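# Park the utility cart inside the yellow taped bay

## Task

Get the utility cart into the yellow bay so that each of its four wheels rests within the taped outline and none sits on the tape. The three tubes in its top tray must still be standing upright at the end. The robot must not fall over or finish leaning, or the attempt fails. The cart has to stay in the bay by itself; if it is only there because the robot is holding it, the goal is not met.

## Robot and tools

ROBOT. A Hello Robot Stretch 4 with a single arm: an omni-wheel base, a lift that slides up a mast, a telescoping arm reaching forward, a three-joint wrist (yaw, pitch, roll) and a two-finger gripper. It is roughly 1.6 m tall; the base rim lies within 0.23 m of the base origin.

FRAMES. Base frame: origin on the floor below the base centre, x ahead, y to the left, z up. hand_pose (the point between the open fingertips) is reported in this frame and may be slightly off. The odometry frame is where the base frame was when the scene began; base_odometry counts wheel rotation only, so slipping shows up as motion. Heading is positive to the left, -3.142 to 3.142.

execute_actions. Argument "actions" is a list holding one action or nothing (empty list = just report state and images). Optional "cameras": list of names from head_camera, head_left_camera, head_right_camera, wrist_camera, all; omitted, null or ["all"] gives every camera, [] gives none. An action may contain:
- "base": exactly one key, each a relative offset from where the base last reported itself, not a pose. translate_m: straight drive in metres, forward positive, -2 to 2. strafe_m: sideways slide in metres, left positive, -2 to 2. rotate_rad: spin in place in radians, counter-clockwise (left) positive, -3.2 to 3.2.
- "joints": absolute targets by name, any subset. lift_m 0 to 1.2 (m, height on mast); arm_m 0 to 0.55 (m, extension); wrist_yaw_rad -1.134 to 4.276 (0 straight ahead, positive left, 3.14 stowed back, above 3.4 the arm may block it); wrist_pitch_rad -1.117 to 4.259 (0 level, 1.57 pointing down); wrist_roll_rad -1.117 to 4.259 (0 fingers level, positive clockwise viewed from behind); gripper_m -0.038 to 0.141 (m, fingertip gap; negative squeezes the tips together). Targets past a limit are clipped and flagged; other bad values or unknown keys reject the whole call.
- "pace": "slow", "default", "fast" or "max"; base speeds 0.1/0.3/0.4/0.6 m/s and 1/2/3/4 rad/s, reduced when the lift is above 0.2 m (down to 0.3 m/s and 1 rad/s at 1.2 m).
- "contact_limits": {"arm_m": value}, 0 (gentlest) to 0.75 (firmest), 0.5 if absent; how hard the arm may push before halting.
- {"end_of_arm": "enable_torque"} on its own, to revive wrist or gripper motors that shut off.
Base and joint motions in one action begin together and may finish at different times. Anything not named in an action can keep driving toward an earlier target without the status showing it. A single action runs 15 s at most. A good first move is lift_m 0.4 with wrist_yaw_rad 0 to unfold the wrist.

wait: "seconds" 0 to 10; commands nothing new and returns state and images. zoom_image: "camera" plus "region" [x0, y0, x1, y1] in pixels from the top-left, no larger than 504 by 504, on the latest full image of that camera. read_manual: optional "section", only "licences"; returns licence text and moves nothing. finished_scene: "scene" is the current scene number; ends it permanently after the last command has been held and reports success. Replying without any tool call ends everything.

CAMERAS. head_camera looks forward and down from the mast top (turn the base to look elsewhere). head_left_camera and head_right_camera are fisheyes either side, aimed more steeply down, showing the base and arm. wrist_camera looks along the fingers, tips near the bottom of its image.

RESULTS. base_status and joint_status describe how the last accepted action ended: "done" (for the base, wheels turned the commanded amount even if slipping), "off_target" (stopped short, may still push), "contact_stop_at_<key>" (hit something; that part then goes slack), "limit_stop_at_<name>" (built-in limit, e.g. tilt or own_body), "time_out", "torque_fault" (wrist motor overloaded and limp until enable_torque). After such stops the old target is dropped. If a result reports a stop, later calls in the same reply are skipped. on_its_own lists uncommanded behaviour; its "held at" is a target, not a position. lidar_m: 12 distances in metres from the base origin, 30-degree sectors counter-clockwise from straight ahead (4th left, 7th behind, 10th right); "-" means nothing seen or closer than 0.25 m; it sees from about 0.15 m up and misses clear or thin things. wrist_depth_mm: 7x7 grid of median depths, 100 to 2000 mm, row by row from top left, "-" for unusable. turned_by_wheels vs turned_by_imu: a gap above about 0.1 rad suggests a collision or slip, and heading error roughly equals their difference. base_tilt in degrees (forward and right positive), with a fixed bias up to about 1.5. motor_effort: percent of maximum, positive toward higher joint values, bracketed peak from the last action; wheel motors positive turn the base right. Gripper reading and "done" do not prove a grasp; a firm squeeze shows in gripper_m effort.

CAUTIONS. Push the cart gently and slowly so the tubes stay standing; avoid slams, drops and forceful shoves. Over 6 degrees of lean triggers limit_stop_at_tilt and slackens lift, arm and wheels. Turning or driving with over 1 kg held and arm_m above 0.2, or pushing hard with a raised gripper, can tip the robot. Pressing the gripper into things can torque-fault the wrist. Tilting the gripper up with large roll risks self-collision stops. Loose objects may occasionally get nudged by outside forces. The scene keeps running while you think, holding your last command. Release the cart before finishing so it stays put unaided.

Each tool is called after "Emit:" by a JSON object that holds its "name" and its "arguments".

## Session

Emit:
{"name": "execute_actions", "arguments": {"actions": []}}

Scene clock: 0.00 s.
base_odometry: x=+0.000 y=+0.000 heading=+0.000 (m, m, rad; odometry frame)
turned_by_wheels: +0.000 (rad since the last result)
turned_by_imu: +0.000 (rad since the last result)
base_tilt: forward=+0.4 right=+0.8 (deg)
lidar_m: 0.78 0.64 0.62 0.73 1.93 1.95 2.23 0.73 0.79 1.78 1.47 1.75
base_status: not commanded
joint_positions: lift_m=+0.250 arm_m=+0.002 wrist_yaw_rad=+3.162 wrist_pitch_rad=-0.008 wrist_roll_rad=-0.007 gripper_m=+0.057
joint_status: not commanded
motor_effort: lift_m=+19 arm_m=-1 wrist_yaw_rad=+1 wrist_pitch_rad=-6 wrist_roll_rad=-1 gripper_m=-5 wheel_0=+0 wheel_1=+0 wheel_2=+0 (%)
hand_pose: x=-0.1170 y=+0.0816 z=+0.4305 quat_wxyz=(-0.010, +0.004, -0.004, +1.000) (m; base frame)
wrist_depth_mm: - 138 247 - - - 1708 / - 113 138 - - 1983 1708 / - 115 137 - - 1983 1708 / 136 136 180 - - 1983 1661 / 212 - - - - 1983 1661 / 866 1182 209 1863 1576 1808 1661 / 891 991 1078 640 1060 1229 1281
pictures: head_camera, head_left_camera, head_right_camera, wrist_camera
Images, in order (width x height): head_camera 420x560, head_left_camera 420x672, head_right_camera 420x672, wrist_camera 616x392.

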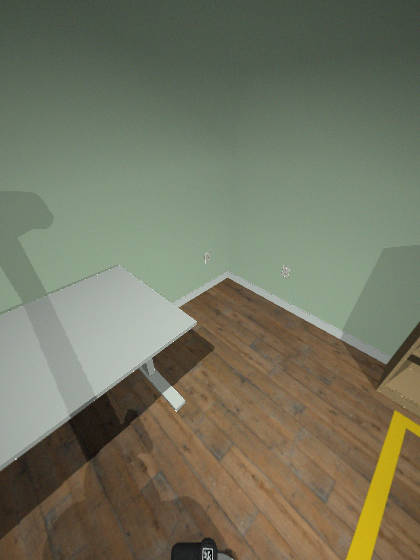

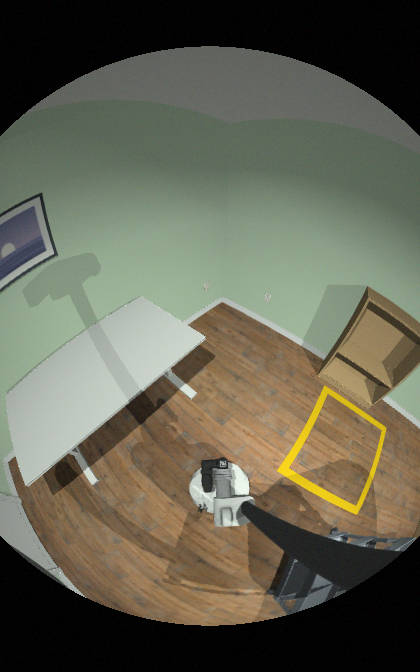

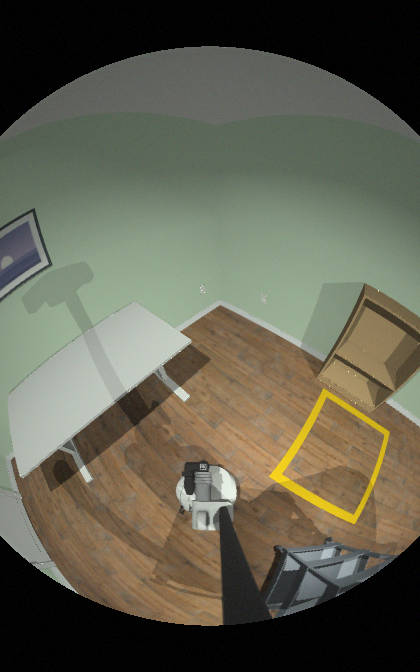

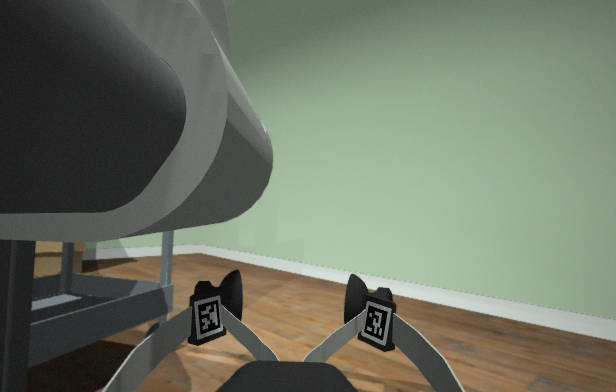

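Emit:
{"name": "execute_actions", "arguments": {"actions": [{"base":{"rotate_rad":-1.9}}]}}

Scene clock: 4.90 s.
base_odometry: x=+0.000 y=+0.000 heading=-1.899 (m, m, rad; odometry frame)
turned_by_wheels: -1.899 (rad since the last result)
turned_by_imu: -1.867 (rad since the last result)
base_tilt: forward=+0.5 right=+0.7 (deg)
lidar_m: 2.65 1.59 1.46 1.80 0.68 0.63 0.67 0.84 1.92 1.98 0.96 0.75
base_status: done
joint_positions: lift_m=+0.250 arm_m=+0.002 wrist_yaw_rad=+3.162 wrist_pitch_rad=-0.008 wrist_roll_rad=-0.007 gripper_m=+0.057
joint_status: not commanded
motor_effort: lift_m=+19(19) arm_m=-1(1) wrist_yaw_rad=+2(2) wrist_pitch_rad=-7(7) wrist_roll_rad=+0(1) gripper_m=-1(3) wheel_0=+2(7) wheel_1=+2(8) wheel_2=+3(6) (%)
hand_pose: x=-0.1169 y=+0.0816 z=+0.4305 quat_wxyz=(-0.010, +0.004, -0.004, +1.000) (m; base frame)
wrist_depth_mm: - 138 247 1756 1618 1430 1336 / - 113 138 1756 1537 741 707 / - 115 137 1118 1060 960 891 / 136 136 180 1708 1537 1430 1308 / 213 - 1863 1756 1537 1430 1281 / 1430 1756 209 1661 1464 1397 1281 / 1042 1008 1078 640 1060 1255 1255
pictures: head_camera, head_left_camera, head_right_camera, wrist_camera
Images, in order (width x height): head_camera 420x560, head_left_camera 420x672, head_right_camera 420x672, wrist_camera 616x392.

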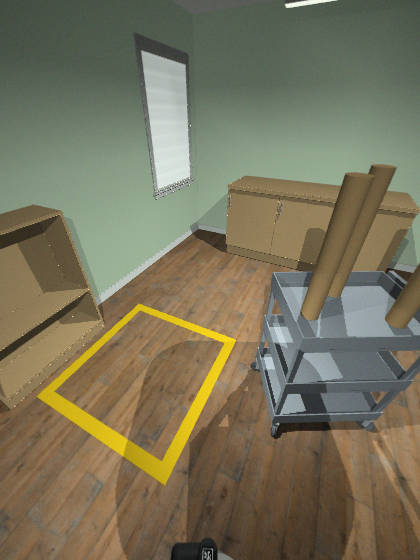

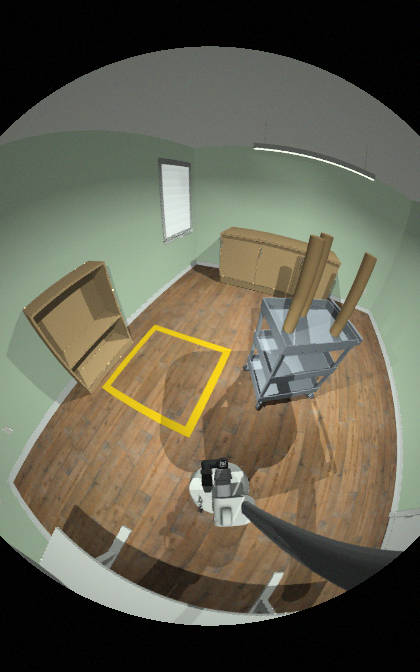

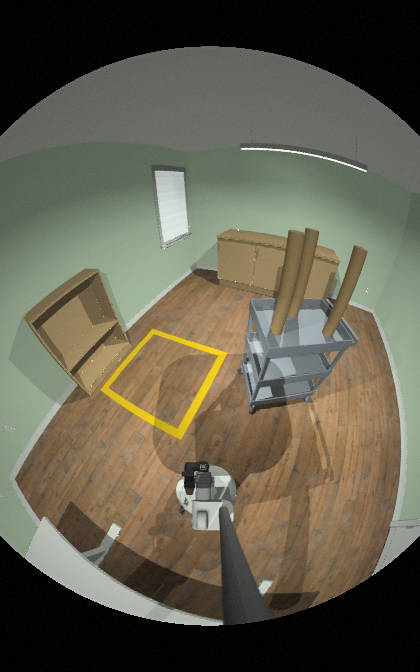

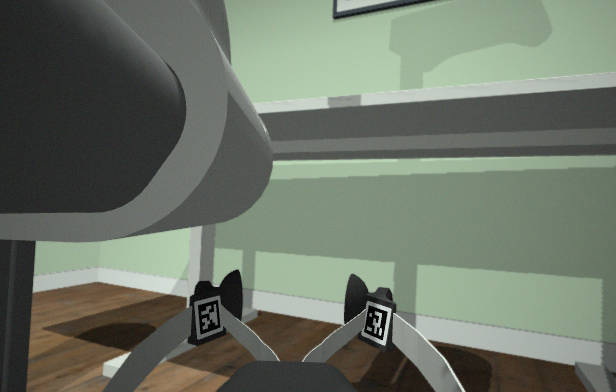

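Emit:
{"name": "execute_actions", "arguments": {"actions": [{"base":{"strafe_m":-1.5}}]}}

Scene clock: 20.53 s.
base_odometry: x=-1.420 y=+0.484 heading=-1.899 (m, m, rad; odometry frame)
turned_by_wheels: +0.000 (rad since the last result)
turned_by_imu: +0.003 (rad since the last result)
base_tilt: forward=+0.5 right=+0.8 (deg)
lidar_m: 2.10 0.85 0.97 2.11 1.35 1.32 0.90 0.62 0.55 0.58 0.75 1.66
base_status: done
joint_positions: lift_m=+0.250 arm_m=+0.002 wrist_yaw_rad=+3.162 wrist_pitch_rad=-0.008 wrist_roll_rad=-0.007 gripper_m=+0.057
joint_status: not commanded
motor_effort: lift_m=+19(19) arm_m=-1(1) wrist_yaw_rad=+1(2) wrist_pitch_rad=-7(6) wrist_roll_rad=+0(0) gripper_m=+0(0) wheel_0=+0(9) wheel_1=+0(9) wheel_2=+1(3) (%)
hand_pose: x=-0.1169 y=+0.0816 z=+0.4305 quat_wxyz=(-0.010, +0.004, -0.004, +1.000) (m; base frame)
wrist_depth_mm: - 138 247 1661 - - 1863 / - 113 138 1661 - 1983 1863 / - 115 137 1708 - 1983 1863 / 136 136 180 1708 - - 1863 / 213 831 1138 1708 - 1983 1808 / 691 866 208 1537 1576 1921 1756 / 691 788 1008 647 1060 1255 1281
pictures: head_camera, head_left_camera, head_right_camera, wrist_camera
Images, in order (width x height): head_camera 420x560, head_left_camera 420x672, head_right_camera 420x672, wrist_camera 616x392.

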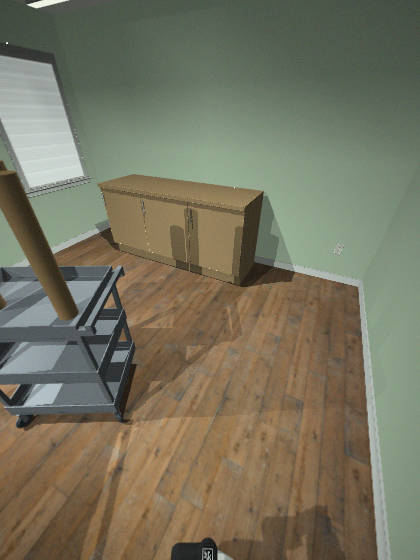

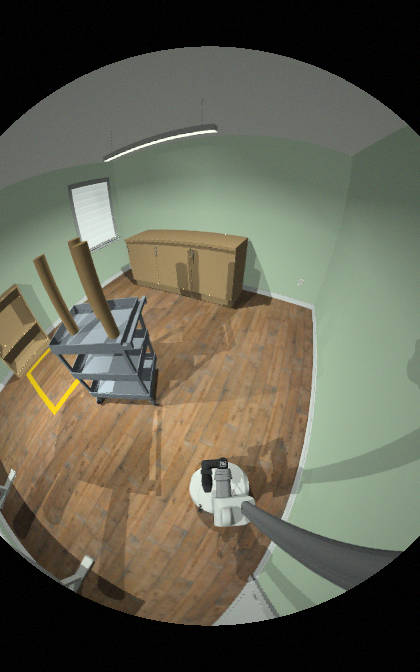

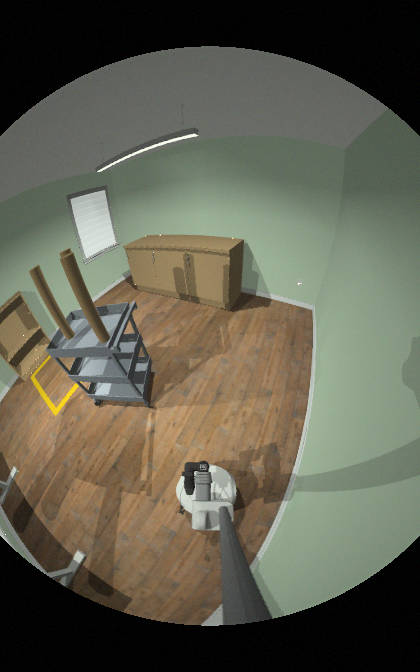

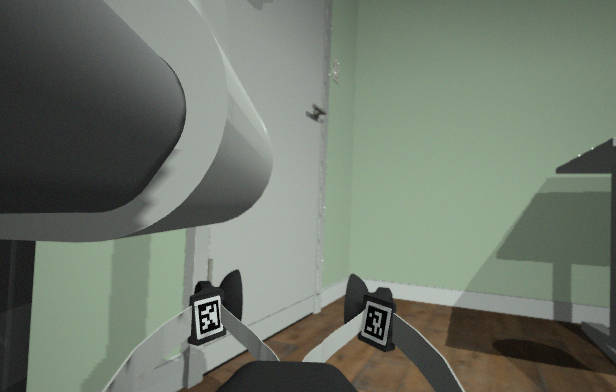

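Emit:
{"name": "execute_actions", "arguments": {"actions": [{"base":{"translate_m":1.0}}], "cameras": []}}

Emit:
{"name": "execute_actions", "arguments": {"actions": [{"base":{"rotate_rad":1.5}}]}}

Scene clock: 28.00 s.
base_odometry: x=-1.742 y=-0.463 heading=-1.899 (m, m, rad; odometry frame)
turned_by_wheels: +0.000 (rad since the last result)
turned_by_imu: +0.005 (rad since the last result)
base_tilt: forward=+0.5 right=+0.9 (deg)
lidar_m: 1.06 1.37 0.52 0.46 0.49 2.16 1.61 1.07 0.95 1.00 1.28 1.22
base_status: done
joint_positions: lift_m=+0.250 arm_m=+0.002 wrist_yaw_rad=+3.162 wrist_pitch_rad=-0.008 wrist_roll_rad=-0.007 gripper_m=+0.057
joint_status: not commanded
motor_effort: lift_m=+19(19) arm_m=-1(1) wrist_yaw_rad=+0(3) wrist_pitch_rad=-7(7) wrist_roll_rad=+1(0) gripper_m=-4(2) wheel_0=+1(6) wheel_1=+1(6) wheel_2=+0(9) (%)
hand_pose: x=-0.1169 y=+0.0816 z=+0.4305 quat_wxyz=(-0.010, +0.004, -0.004, +1.000) (m; base frame)
wrist_depth_mm: - 138 247 - - - - / - 113 138 - - - - / - 115 137 - - - - / 136 136 180 - - - - / 213 1308 1808 - - - - / 1078 1366 208 1863 1576 - - / 1060 1008 1078 640 1060 1255 1308
pictures: none
No camera images: the call's "cameras" was empty. Leave "cameras" out to get every camera's image.

Scene clock: 30.00 s.
base_odometry: x=-1.742 y=-0.462 heading=-0.399 (m, m, rad; odometry frame)
turned_by_wheels: +1.500 (rad since the last result)
turned_by_imu: +1.477 (rad since the last result)
base_tilt: forward=+0.4 right=+0.8 (deg)
lidar_m: 0.47 0.49 2.17 1.76 1.12 0.95 1.00 1.23 1.70 1.10 1.34 2.72
base_status: done
joint_positions: lift_m=+0.250 arm_m=+0.002 wrist_yaw_rad=+3.162 wrist_pitch_rad=-0.008 wrist_roll_rad=-0.007 gripper_m=+0.057
joint_status: not commanded
motor_effort: lift_m=+19(19) arm_m=-1(1) wrist_yaw_rad=+4(0) wrist_pitch_rad=-7(7) wrist_roll_rad=+1(0) gripper_m=-2(0) wheel_0=+0(6) wheel_1=+0(6) wheel_2=-2(7) (%)
hand_pose: x=-0.1169 y=+0.0816 z=+0.4305 quat_wxyz=(-0.010, +0.004, -0.004, +1.000) (m; base frame)
wrist_depth_mm: - 138 246 1205 1118 1008 946 / - 113 138 1182 1098 1008 946 / - 115 137 1182 1078 991 931 / 136 136 180 1182 1078 991 931 / 213 1397 1281 1160 1078 991 917 / 1397 1397 209 1160 1025 976 917 / 1042 1008 1078 627 1042 960 904
pictures: head_camera, head_left_camera, head_right_camera, wrist_camera
Images, in order (width x height): head_camera 420x560, head_left_camera 420x672, head_right_camera 420x672, wrist_camera 616x392.

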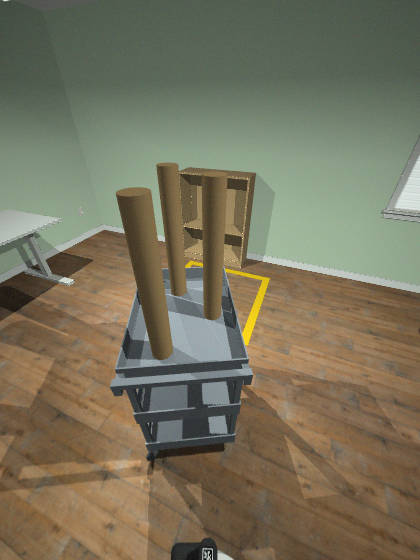

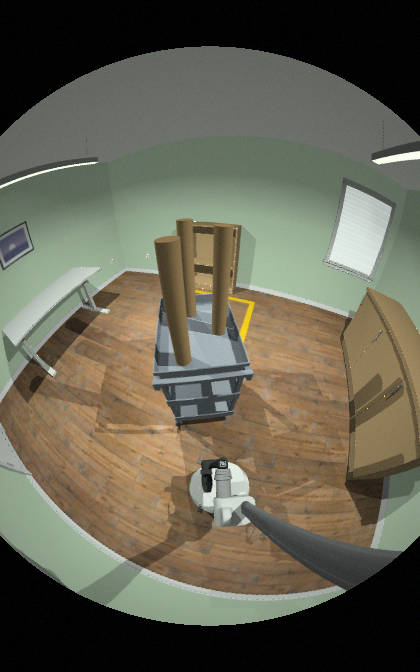

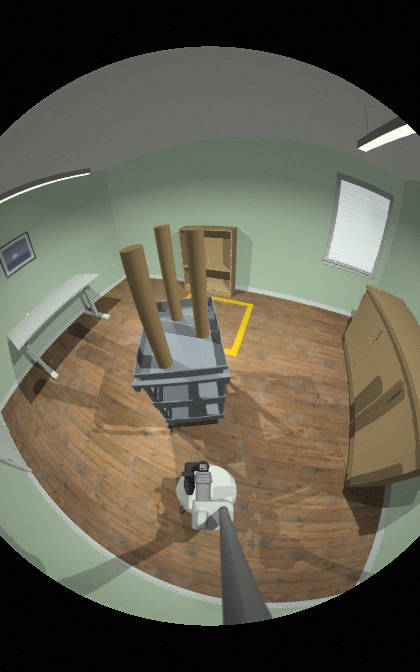

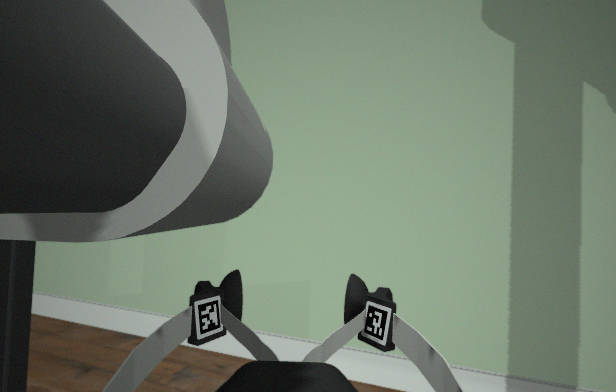

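Emit:
{"name": "execute_actions", "arguments": {"actions": [{"base":{"translate_m":-0.2},"joints":{"lift_m":0.73}}], "cameras": []}}

Emit:
{"name": "execute_actions", "arguments": {"actions": [{"base":{"strafe_m":0.175},"joints":{"wrist_yaw_rad":0,"wrist_roll_rad":1.57,"gripper_m":0.12}}]}}

Scene clock: 39.43 s.
base_odometry: x=-1.927 y=-0.385 heading=-0.400 (m, m, rad; odometry frame)
turned_by_wheels: +0.000 (rad since the last result)
turned_by_imu: +0.002 (rad since the last result)
base_tilt: forward=+0.5 right=+0.7 (deg)
lidar_m: 0.68 0.68 2.24 1.43 0.90 0.78 0.78 0.97 1.65 1.07 1.27 2.90
base_status: done
joint_positions: lift_m=+0.730 arm_m=+0.002 wrist_yaw_rad=+3.162 wrist_pitch_rad=-0.008 wrist_roll_rad=-0.007 gripper_m=+0.057
joint_status: all done
motor_effort: lift_m=+21(24) arm_m=-1(1) wrist_yaw_rad=+1(2) wrist_pitch_rad=-7(6) wrist_roll_rad=-1(1) gripper_m=-1(4) wheel_0=-3(6) wheel_1=+0(5) wheel_2=+0(9) (%)
hand_pose: x=-0.1169 y=+0.0816 z=+0.9103 quat_wxyz=(-0.010, +0.004, -0.004, +1.000) (m; base frame)
wrist_depth_mm: - 138 247 991 904 831 778 / - 113 138 976 904 831 768 / - 115 137 960 891 820 768 / 136 136 180 960 878 809 768 / 212 1160 1060 960 891 809 759 / 1255 1160 208 960 842 809 759 / 1255 1098 1025 539 854 798 750
pictures: none
No camera images: the call's "cameras" was empty. Leave "cameras" out to get every camera's image.

Scene clock: 41.87 s.
base_odometry: x=-1.858 y=-0.224 heading=-0.400 (m, m, rad; odometry frame)
turned_by_wheels: +0.000 (rad since the last result)
turned_by_imu: +0.001 (rad since the last result)
base_tilt: forward=+0.6 right=+0.8 (deg)
lidar_m: 0.66 2.29 2.10 1.30 0.80 0.72 0.75 0.91 1.80 1.25 1.44 0.72
base_status: done
joint_positions: lift_m=+0.730 arm_m=+0.002 wrist_yaw_rad=+0.000 wrist_pitch_rad=-0.008 wrist_roll_rad=+1.570 gripper_m=+0.120
joint_status: all done
motor_effort: lift_m=+21(21) arm_m=-1(1) wrist_yaw_rad=-1(6) wrist_pitch_rad=-7(7) wrist_roll_rad=-1(10) gripper_m=+0(4) wheel_0=+0(9) wheel_1=+0(9) wheel_2=+0(1) (%)
hand_pose: x=+0.4618 y=-0.0873 z=+0.9103 quat_wxyz=(+0.707, +0.707, -0.003, +0.003) (m; base frame)
wrist_depth_mm: - - - - - 1921 1308 / - - - - - 1808 1281 / - - - - 569 831 569 / - 809 809 809 1160 891 554 / - 960 976 976 1138 878 544 / 585 213 585 591 220 809 535 / - - - 155 512 750 521
pictures: head_camera, head_left_camera, head_right_camera, wrist_camera
Images, in order (width x height): head_camera 420x560, head_left_camera 420x672, head_right_camera 420x672, wrist_camera 616x392.

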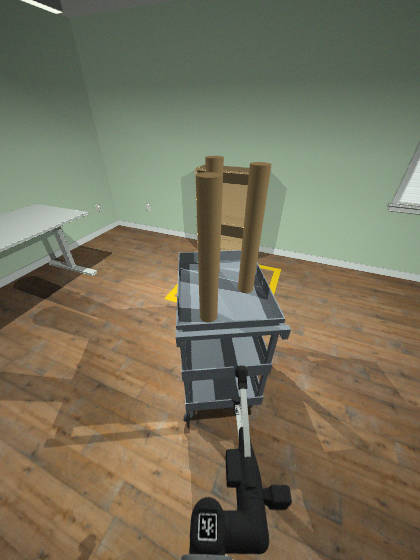

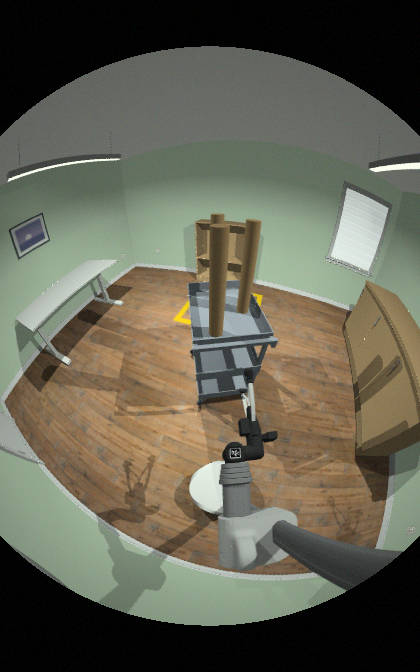

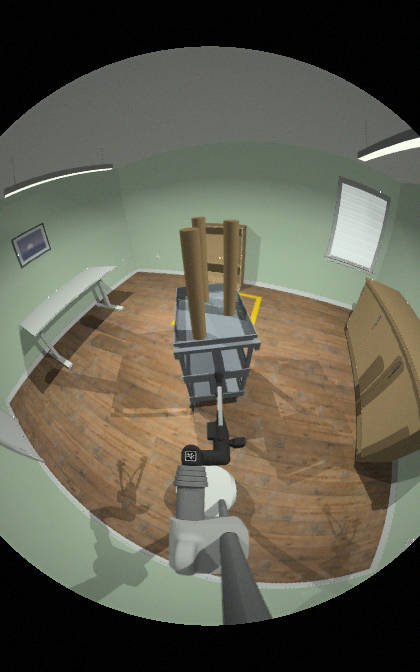

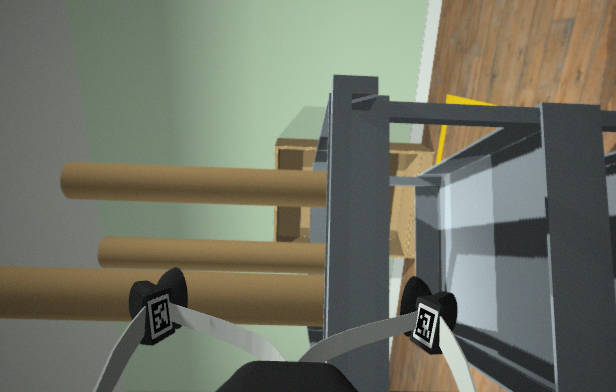

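Emit:
{"name": "execute_actions", "arguments": {"actions": [{"base":{"translate_m":0.13},"joints":{"lift_m":0.675}}], "cameras": ["head_camera","wrist_camera"]}}

Scene clock: 48.07 s.
base_odometry: x=-1.739 y=-0.274 heading=-0.400 (m, m, rad; odometry frame)
turned_by_wheels: +0.000 (rad since the last result)
turned_by_imu: +0.002 (rad since the last result)
base_tilt: forward=+0.4 right=+0.7 (deg)
lidar_m: 0.52 2.27 2.02 1.52 0.94 0.86 0.85 1.08 1.83 1.22 1.50 0.59
base_status: done
joint_positions: lift_m=+0.675 arm_m=+0.002 wrist_yaw_rad=+0.000 wrist_pitch_rad=-0.008 wrist_roll_rad=+1.570 gripper_m=+0.120
joint_status: all done
motor_effort: lift_m=+17(17) arm_m=-1(1) wrist_yaw_rad=+4(2) wrist_pitch_rad=-7(7) wrist_roll_rad=+0(1) gripper_m=-1(1) wheel_0=+2(6) wheel_1=+2(6) wheel_2=-1(9) (%)
hand_pose: x=+0.4617 y=-0.0873 z=+0.8557 quat_wxyz=(+0.707, +0.707, -0.003, +0.003) (m; base frame)
wrist_depth_mm: - - - - - 1756 1229 / - - - 421 442 1464 436 / - - - 413 - 723 535 / 683 676 683 407 1042 768 539 / - 842 842 394 - 759 530 / 455 214 459 387 220 715 525 / - 462 462 154 - 654 535
pictures: head_camera, wrist_camera
Images, in order (width x height): head_camera 420x560, wrist_camera 616x392.

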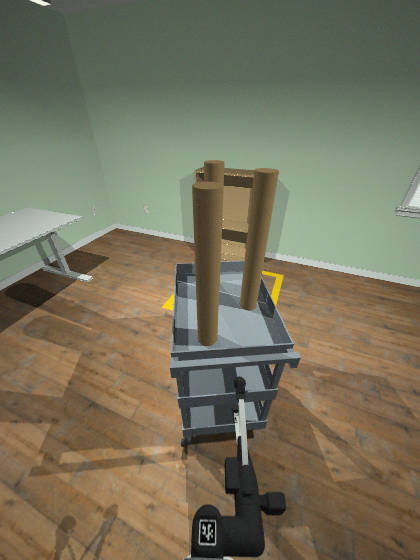

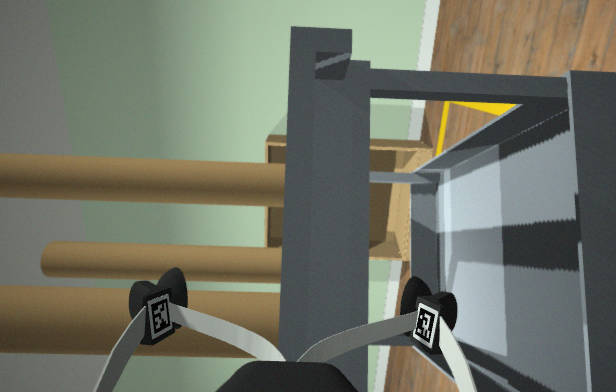

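Emit:
{"name": "zoom_image", "arguments": {"camera": "head_camera", "region": [150,290,320,450]}}

Region (150, 290, 320, 450) of head_camera's 420x560 image, scaled by 2.965, with more detail than that image has; it fills the top 474 rows of this view, and the rest is white.

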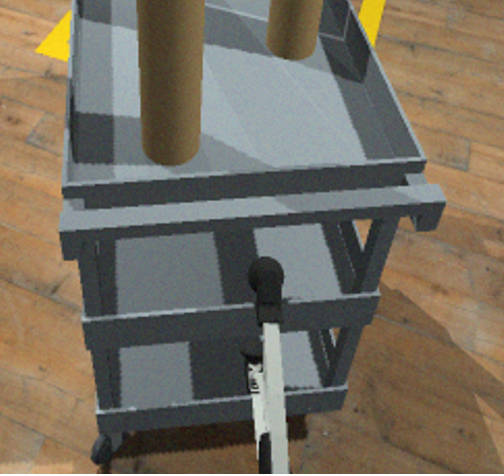

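Emit:
{"name": "execute_actions", "arguments": {"actions": [{"base":{"translate_m":0.075},"pace":"slow"}], "cameras": ["head_camera","wrist_camera"]}}

Emit:
{"name": "zoom_image", "arguments": {"camera": "head_camera", "region": [150,310,320,470]}}

Scene clock: 56.87 s.
base_odometry: x=-1.670 y=-0.303 heading=-0.399 (m, m, rad; odometry frame)
turned_by_wheels: +0.000 (rad since the last result)
turned_by_imu: +0.002 (rad since the last result)
base_tilt: forward=+0.5 right=+0.8 (deg)
lidar_m: 0.45 0.51 1.98 1.64 1.04 0.88 0.94 1.14 1.88 1.28 1.54 0.50
base_status: done
joint_positions: lift_m=+0.675 arm_m=+0.002 wrist_yaw_rad=+0.000 wrist_pitch_rad=-0.008 wrist_roll_rad=+1.570 gripper_m=+0.120
joint_status: not commanded
motor_effort: lift_m=+16(16) arm_m=-1(1) wrist_yaw_rad=+2(0) wrist_pitch_rad=-7(7) wrist_roll_rad=+2(2) gripper_m=+2(3) wheel_0=+2(5) wheel_1=+1(6) wheel_2=-1(8) (%)
hand_pose: x=+0.4617 y=-0.0873 z=+0.8557 quat_wxyz=(+0.707, +0.707, -0.003, +0.003) (m; base frame)
wrist_depth_mm: - - - 309 - 1708 1182 / - - - 342 357 1537 384 / - - - 336 - 741 535 / 609 609 603 327 931 768 535 / - 778 788 320 946 759 525 / 402 213 418 315 220 707 525 / 375 375 377 154 314 661 521
pictures: head_camera, wrist_camera
Images, in order (width x height): head_camera 420x560, wrist_camera 616x392.

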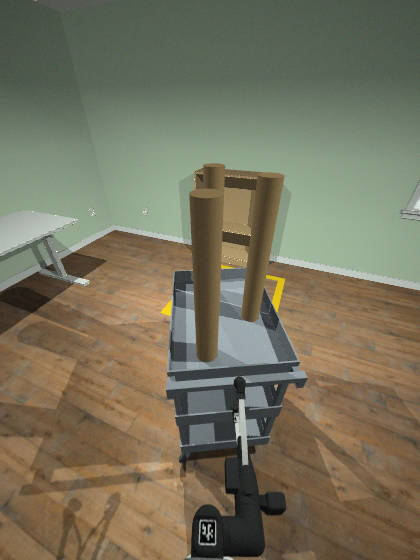

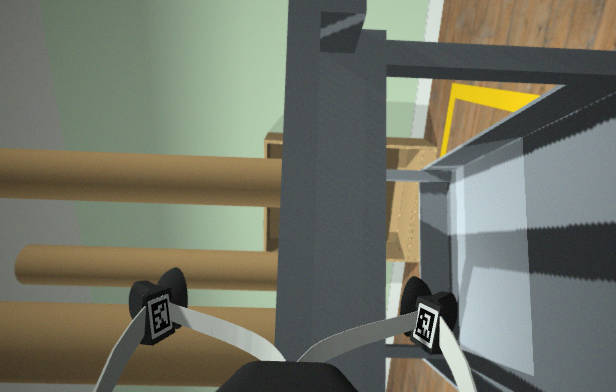

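Region (150, 310, 320, 470) of head_camera's 420x560 image, scaled by 2.965, with more detail than that image has; it fills the top 474 rows of this view, and the rest is white.

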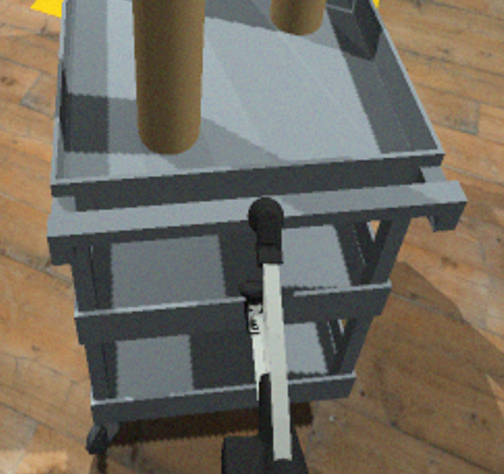

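Emit:
{"name": "execute_actions", "arguments": {"actions": [{"base":{"translate_m":0.035},"pace":"slow"}], "cameras": []}}

Emit:
{"name": "execute_actions", "arguments": {"actions": [{"joints":{"gripper_m":-0.01}}], "cameras": ["head_camera","wrist_camera"]}}

Emit:
{"name": "zoom_image", "arguments": {"camera": "head_camera", "region": [150,310,320,470]}}

Scene clock: 61.83 s.
base_odometry: x=-1.638 y=-0.317 heading=-0.399 (m, m, rad; odometry frame)
turned_by_wheels: +0.000 (rad since the last result)
turned_by_imu: +0.002 (rad since the last result)
base_tilt: forward=+0.5 right=+0.7 (deg)
lidar_m: 0.40 0.43 1.94 1.68 1.06 0.92 0.98 1.23 1.88 1.27 1.58 0.48
base_status: done
joint_positions: lift_m=+0.675 arm_m=+0.002 wrist_yaw_rad=+0.000 wrist_pitch_rad=-0.008 wrist_roll_rad=+1.570 gripper_m=+0.120
joint_status: not commanded
motor_effort: lift_m=+16(16) arm_m=-1(1) wrist_yaw_rad=+2(0) wrist_pitch_rad=-7(7) wrist_roll_rad=+2(1) gripper_m=-3(1) wheel_0=+4(5) wheel_1=+3(4) wheel_2=-4(6) (%)
hand_pose: x=+0.4617 y=-0.0873 z=+0.8557 quat_wxyz=(+0.707, +0.707, -0.003, +0.003) (m; base frame)
wrist_depth_mm: - - - 287 319 324 1138 / - - - 303 310 1661 480 / - - - 298 304 778 530 / 569 574 569 293 297 768 535 / 732 750 - 287 291 768 530 / 723 213 732 281 220 707 525 / 340 342 343 155 278 661 521
pictures: none
No camera images: the call's "cameras" was empty. Leave "cameras" out to get every camera's image.

Scene clock: 63.97 s.
base_odometry: x=-1.638 y=-0.317 heading=-0.399 (m, m, rad; odometry frame)
turned_by_wheels: +0.000 (rad since the last result)
turned_by_imu: +0.001 (rad since the last result)
base_tilt: forward=+0.5 right=+0.7 (deg)
lidar_m: 0.41 0.41 1.96 1.69 1.07 0.94 0.98 1.18 1.87 1.28 1.53 0.48
base_status: not commanded
joint_positions: lift_m=+0.675 arm_m=+0.002 wrist_yaw_rad=+0.004 wrist_pitch_rad=-0.007 wrist_roll_rad=+1.570 gripper_m=-0.009
joint_status: all done
motor_effort: lift_m=+17(16) arm_m=-1(1) wrist_yaw_rad=-10(9) wrist_pitch_rad=-8(8) wrist_roll_rad=+0(1) gripper_m=-19(23) wheel_0=+3(3) wheel_1=+3(3) wheel_2=-1(3) (%)
hand_pose: x=+0.4621 y=-0.0863 z=+0.8556 quat_wxyz=(+0.707, +0.707, -0.001, +0.004) (m; base frame)
wrist_depth_mm: - - - 286 309 319 320 / - - - 238 303 1661 477 / - - - 233 297 741 535 / 574 569 564 287 293 768 535 / 723 732 750 281 286 759 530 / 732 723 203 216 281 750 530 / 336 156 340 215 272 654 521
pictures: head_camera, wrist_camera
Images, in order (width x height): head_camera 420x560, wrist_camera 616x392.

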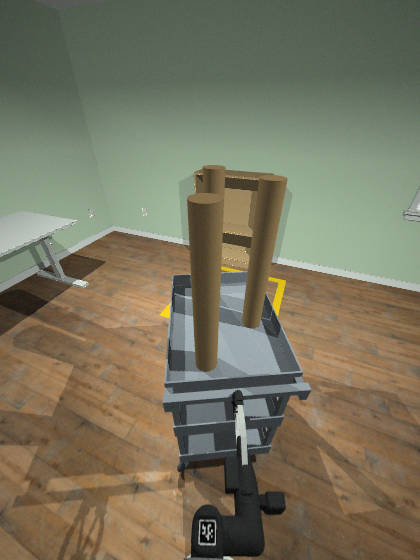

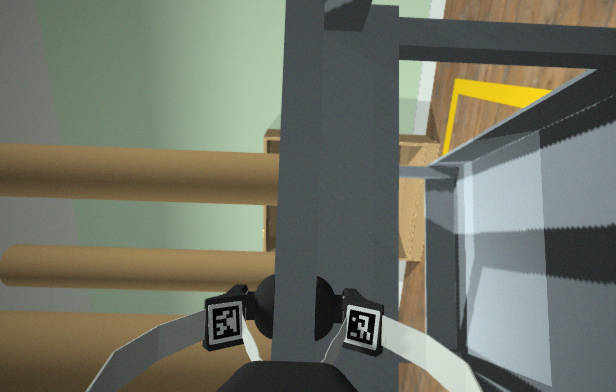

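Region (150, 310, 320, 470) of head_camera's 420x560 image, scaled by 2.965, with more detail than that image has; it fills the top 474 rows of this view, and the rest is white.

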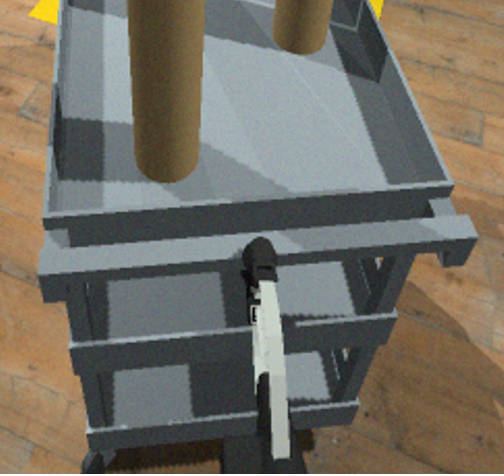

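Emit:
{"name": "execute_actions", "arguments": {"actions": [{"base":{"strafe_m":0.1},"pace":"slow"}], "cameras": ["head_camera"]}}

Scene clock: 70.77 s.
base_odometry: x=-1.599 y=-0.225 heading=-0.400 (m, m, rad; odometry frame)
turned_by_wheels: -0.001 (rad since the last result)
turned_by_imu: +0.001 (rad since the last result)
base_tilt: forward=+0.4 right=+0.8 (deg)
lidar_m: 0.42 0.46 1.86 1.63 1.03 0.92 0.94 1.16 1.99 1.37 1.69 0.46
base_status: done
joint_positions: lift_m=+0.675 arm_m=+0.002 wrist_yaw_rad=-0.006 wrist_pitch_rad=-0.007 wrist_roll_rad=+1.570 gripper_m=-0.010
joint_status: not commanded
on_its_own: wrist_yaw_rad is at rest, and its effort (+19) is outside its rest range (-13 to +13)
motor_effort: lift_m=+17(16) arm_m=-1(1) wrist_yaw_rad=+19(32) wrist_pitch_rad=-8(8) wrist_roll_rad=+2(1) gripper_m=-21(18) wheel_0=-6(11) wheel_1=+0(5) wheel_2=-3(2) (%)
hand_pose: x=+0.4612 y=-0.0892 z=+0.8556 quat_wxyz=(+0.707, +0.707, -0.005, +0.000) (m; base frame)
wrist_depth_mm: - - - 217 279 300 296 / - - - 217 279 1756 512 / 535 539 544 216 278 741 539 / - - - 278 281 759 535 / - 741 741 277 279 759 530 / 355 359 200 217 279 759 525 / 349 157 349 217 279 621 525
pictures: head_camera
Images, in order (width x height): head_camera 420x560.

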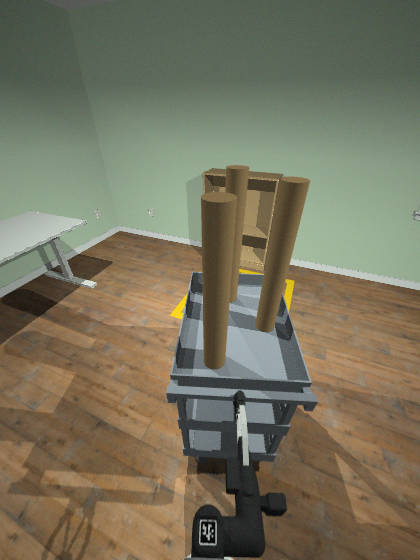

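Emit:
{"name": "execute_actions", "arguments": {"actions": [{"base":{"strafe_m":0.145},"pace":"slow"}], "cameras": []}}

Emit:
{"name": "execute_actions", "arguments": {"actions": [{"base":{"rotate_rad":-0.12},"pace":"slow"}], "cameras": []}}

Emit:
{"name": "execute_actions", "arguments": {"actions": [{"base":{"strafe_m":0.11},"pace":"slow"}], "cameras": []}}

Emit:
{"name": "execute_actions", "arguments": {"actions": [{"base":{"rotate_rad":-0.12},"pace":"slow"}], "cameras": ["head_camera"]}}

Scene clock: 78.57 s.
base_odometry: x=-1.542 y=-0.091 heading=-0.400 (m, m, rad; odometry frame)
turned_by_wheels: +0.000 (rad since the last result)
turned_by_imu: +0.002 (rad since the last result)
base_tilt: forward=+0.5 right=+0.7 (deg)
lidar_m: 0.44 1.94 1.75 1.52 0.96 0.85 0.87 1.11 2.13 1.53 1.87 0.43
base_status: done
joint_positions: lift_m=+0.675 arm_m=+0.002 wrist_yaw_rad=-0.004 wrist_pitch_rad=-0.007 wrist_roll_rad=+1.570 gripper_m=-0.010
joint_status: not commanded
on_its_own: wrist_yaw_rad is at rest, and its effort (+16) is outside its rest range (-13 to +13)
motor_effort: lift_m=+16(16) arm_m=-1(1) wrist_yaw_rad=+16(24) wrist_pitch_rad=-8(9) wrist_roll_rad=+1(0) gripper_m=-20(20) wheel_0=-4(9) wheel_1=+2(6) wheel_2=-1(2) (%)
hand_pose: x=+0.4613 y=-0.0886 z=+0.8556 quat_wxyz=(+0.707, +0.707, -0.004, +0.001) (m; base frame)
wrist_depth_mm: - - - 182 237 1661 521 / 496 496 500 190 247 778 539 / - - - 196 256 778 539 / - - - 204 266 768 535 / 377 384 392 270 279 750 530 / 362 364 201 213 283 691 525 / - 157 - 222 298 1499 488
pictures: none
No camera images: the call's "cameras" was empty. Leave "cameras" out to get every camera's image.

Scene clock: 79.53 s.
base_odometry: x=-1.542 y=-0.091 heading=-0.519 (m, m, rad; odometry frame)
turned_by_wheels: -0.119 (rad since the last result)
turned_by_imu: -0.116 (rad since the last result)
base_tilt: forward=+0.4 right=+0.8 (deg)
lidar_m: 0.40 0.46 1.75 1.80 1.02 0.87 0.89 1.00 1.76 1.49 1.69 0.46
base_status: done
joint_positions: lift_m=+0.675 arm_m=+0.002 wrist_yaw_rad=+0.006 wrist_pitch_rad=-0.007 wrist_roll_rad=+1.570 gripper_m=-0.009
joint_status: not commanded
on_its_own: wrist_yaw_rad is at rest, and its effort (-16) is outside its rest range (-13 to +13)
motor_effort: lift_m=+16(16) arm_m=-1(1) wrist_yaw_rad=-16(31) wrist_pitch_rad=-7(8) wrist_roll_rad=+1(0) gripper_m=-17(22) wheel_0=+4(11) wheel_1=+3(7) wheel_2=+6(10) (%)
hand_pose: x=+0.4622 y=-0.0857 z=+0.8556 quat_wxyz=(+0.707, +0.707, -0.001, +0.005) (m; base frame)
wrist_depth_mm: - - - 208 268 1576 433 / - - - 211 271 1576 521 / 535 535 539 212 273 778 539 / 732 750 - 273 278 768 535 / - - - 276 281 759 530 / 355 357 202 216 279 732 525 / - 157 359 220 285 609 525
pictures: none
No camera images: the call's "cameras" was empty. Leave "cameras" out to get every camera's image.

Scene clock: 81.77 s.
base_odometry: x=-1.488 y=+0.004 heading=-0.519 (m, m, rad; odometry frame)
turned_by_wheels: +0.000 (rad since the last result)
turned_by_imu: +0.000 (rad since the last result)
base_tilt: forward=+0.7 right=+0.8 (deg)
lidar_m: 0.43 1.93 1.64 1.77 1.02 0.84 0.84 0.98 1.68 1.61 1.80 0.43
base_status: done
joint_positions: lift_m=+0.675 arm_m=+0.002 wrist_yaw_rad=-0.006 wrist_pitch_rad=-0.008 wrist_roll_rad=+1.570 gripper_m=-0.010
joint_status: not commanded
on_its_own: wrist_yaw_rad is at rest, and its effort (+18) is outside its rest range (-13 to +13)
motor_effort: lift_m=+16(16) arm_m=-1(1) wrist_yaw_rad=+18(22) wrist_pitch_rad=-8(8) wrist_roll_rad=+0(1) gripper_m=-20(19) wheel_0=-3(9) wheel_1=+3(6) wheel_2=-2(5) (%)
hand_pose: x=+0.4612 y=-0.0891 z=+0.8556 quat_wxyz=(+0.707, +0.707, -0.005, +0.001) (m; base frame)
wrist_depth_mm: - - - 186 242 1756 535 / 496 504 504 192 250 788 539 / - - - 198 259 778 535 / - - 750 206 268 768 530 / 384 392 407 271 279 759 525 / 357 362 200 215 282 707 525 / - 157 - 222 296 1464 500
pictures: none
No camera images: the call's "cameras" was empty. Leave "cameras" out to get every camera's image.

Scene clock: 82.73 s.
base_odometry: x=-1.488 y=+0.004 heading=-0.638 (m, m, rad; odometry frame)
turned_by_wheels: -0.119 (rad since the last result)
turned_by_imu: -0.117 (rad since the last result)
base_tilt: forward=+0.4 right=+0.7 (deg)
lidar_m: 0.41 0.49 1.66 1.66 1.11 0.85 0.83 0.94 1.40 1.63 1.72 0.46
base_status: done
joint_positions: lift_m=+0.675 arm_m=+0.002 wrist_yaw_rad=+0.006 wrist_pitch_rad=-0.008 wrist_roll_rad=+1.570 gripper_m=-0.009
joint_status: not commanded
on_its_own: wrist_yaw_rad is at rest, and its effort (-16) is outside its rest range (-13 to +13)
motor_effort: lift_m=+16(16) arm_m=-1(1) wrist_yaw_rad=-16(29) wrist_pitch_rad=-7(7) wrist_roll_rad=+1(2) gripper_m=-21(21) wheel_0=+4(10) wheel_1=+3(4) wheel_2=+4(9) (%)
hand_pose: x=+0.4623 y=-0.0856 z=+0.8556 quat_wxyz=(+0.707, +0.707, +0.000, +0.005) (m; base frame)
wrist_depth_mm: - - - 211 273 304 300 / - - - 213 273 1661 504 / 535 535 539 214 276 778 544 / - - - 276 278 768 535 / - - - 277 281 759 530 / 355 359 202 217 281 750 525 / 364 157 355 219 282 627 521
pictures: head_camera
Images, in order (width x height): head_camera 420x560.

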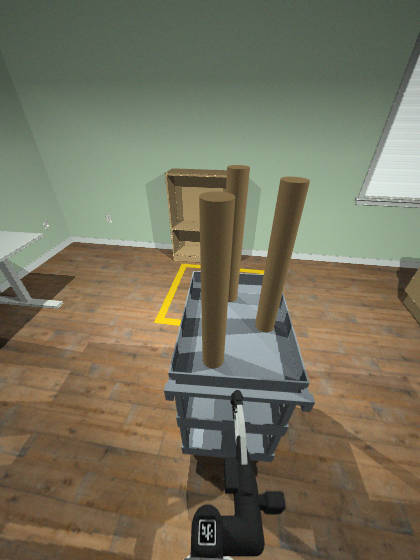

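Emit:
{"name": "execute_actions", "arguments": {"actions": [{"base":{"translate_m":0.5},"pace":"slow"}], "cameras": ["head_camera"]}}

Scene clock: 92.23 s.
base_odometry: x=-1.086 y=-0.294 heading=-0.638 (m, m, rad; odometry frame)
turned_by_wheels: +0.000 (rad since the last result)
turned_by_imu: +0.006 (rad since the last result)
base_tilt: forward=+0.4 right=+0.8 (deg)
lidar_m: 0.44 0.53 1.60 1.57 1.69 1.35 1.35 1.48 2.22 1.62 1.78 0.47
base_status: done
joint_positions: lift_m=+0.675 arm_m=+0.002 wrist_yaw_rad=+0.001 wrist_pitch_rad=-0.008 wrist_roll_rad=+1.570 gripper_m=-0.010
joint_status: not commanded
motor_effort: lift_m=+16(16) arm_m=-1(1) wrist_yaw_rad=-2(16) wrist_pitch_rad=-7(7) wrist_roll_rad=+0(1) gripper_m=-16(22) wheel_0=+5(6) wheel_1=+3(6) wheel_2=-2(12) (%)
hand_pose: x=+0.4618 y=-0.0871 z=+0.8557 quat_wxyz=(+0.707, +0.707, -0.002, +0.003) (m; base frame)
wrist_depth_mm: - - - 199 258 1708 1098 / 521 535 - 203 263 741 530 / - 559 549 207 267 788 539 / 723 732 732 210 273 768 535 / - - - 273 278 759 530 / 355 355 200 215 281 715 525 / - 158 - 219 285 603 512
pictures: head_camera
Images, in order (width x height): head_camera 420x560.

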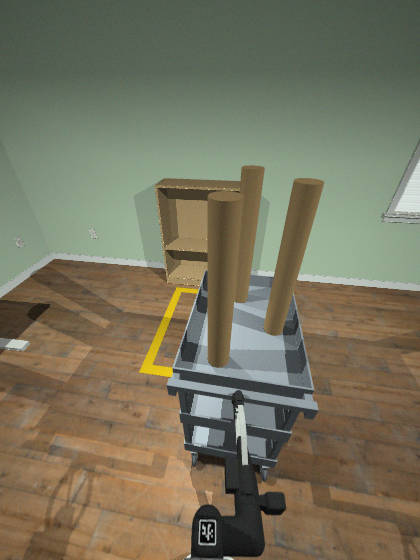

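Emit:
{"name": "execute_actions", "arguments": {"actions": [{"base":{"strafe_m":-0.075},"pace":"slow"}], "cameras": []}}

Emit:
{"name": "execute_actions", "arguments": {"actions": [{"base":{"translate_m":0.4},"pace":"slow"}], "cameras": ["head_camera","head_left_camera","head_right_camera"]}}

Scene clock: 97.17 s.
base_odometry: x=-1.131 y=-0.354 heading=-0.637 (m, m, rad; odometry frame)
turned_by_wheels: +0.000 (rad since the last result)
turned_by_imu: +0.003 (rad since the last result)
base_tilt: forward=+0.4 right=+0.8 (deg)
lidar_m: 0.41 0.48 1.69 1.65 1.75 1.37 1.36 1.47 2.22 1.57 1.72 0.46
base_status: done
joint_positions: lift_m=+0.675 arm_m=+0.002 wrist_yaw_rad=+0.007 wrist_pitch_rad=-0.008 wrist_roll_rad=+1.570 gripper_m=-0.009
joint_status: not commanded
on_its_own: wrist_yaw_rad is at rest, and its effort (-17) is outside its rest range (-13 to +13)
motor_effort: lift_m=+16(16) arm_m=-1(1) wrist_yaw_rad=-17(18) wrist_pitch_rad=-7(7) wrist_roll_rad=+1(2) gripper_m=-19(19) wheel_0=+5(10) wheel_1=-1(6) wheel_2=+2(1) (%)
hand_pose: x=+0.4623 y=-0.0854 z=+0.8557 quat_wxyz=(+0.707, +0.707, +0.000, +0.005) (m; base frame)
wrist_depth_mm: - - - 213 274 300 297 / - - - 215 276 1756 504 / 525 539 539 216 276 788 535 / - - - 277 278 768 535 / - - - 277 279 759 530 / 355 359 202 216 279 750 525 / 353 157 353 217 281 621 521
pictures: none
No camera images: the call's "cameras" was empty. Leave "cameras" out to get every camera's image.

Scene clock: 102.43 s.
base_odometry: x=-0.809 y=-0.592 heading=-0.638 (m, m, rad; odometry frame)
turned_by_wheels: +0.000 (rad since the last result)
turned_by_imu: +0.001 (rad since the last result)
base_tilt: forward=+0.4 right=+0.7 (deg)
lidar_m: 0.45 1.81 1.67 1.61 1.72 1.78 1.74 1.92 1.64 1.61 1.75 0.44
base_status: done
joint_positions: lift_m=+0.675 arm_m=+0.002 wrist_yaw_rad=-0.005 wrist_pitch_rad=-0.008 wrist_roll_rad=+1.570 gripper_m=-0.010
joint_status: not commanded
on_its_own: wrist_yaw_rad is at rest, and its effort (+17) is outside its rest range (-13 to +13)
motor_effort: lift_m=+16(16) arm_m=-1(1) wrist_yaw_rad=+17(19) wrist_pitch_rad=-7(6) wrist_roll_rad=+2(1) gripper_m=-17(18) wheel_0=+0(8) wheel_1=+2(5) wheel_2=-6(10) (%)
hand_pose: x=+0.4612 y=-0.0890 z=+0.8557 quat_wxyz=(+0.707, +0.707, -0.005, +0.001) (m; base frame)
wrist_depth_mm: 1661 1661 1708 194 252 1708 1078 / 508 512 525 198 257 778 544 / 1708 1708 1708 203 263 778 535 / 715 732 732 208 271 768 535 / 1756 1756 1808 272 277 759 535 / 353 357 201 214 281 715 525 / 1863 157 1808 219 289 615 508
pictures: head_camera, head_left_camera, head_right_camera
Images, in order (width x height): head_camera 420x560, head_left_camera 420x672, head_right_camera 420x672.

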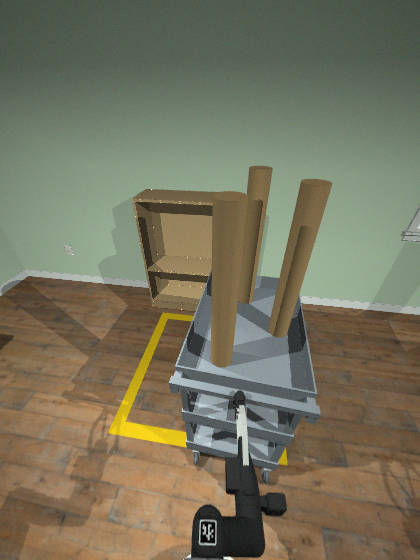

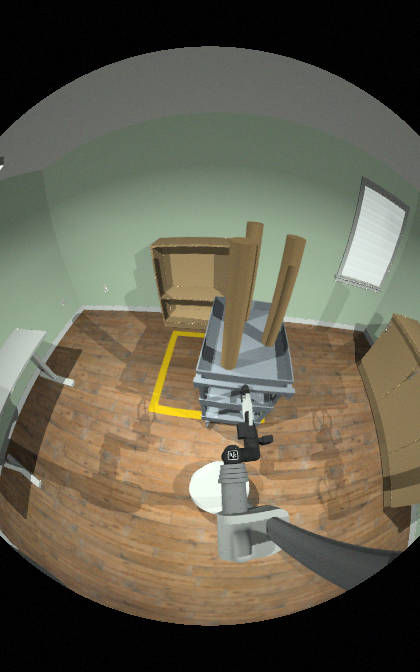

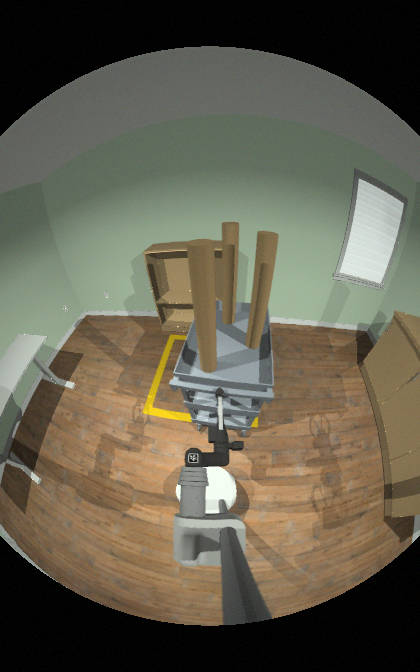

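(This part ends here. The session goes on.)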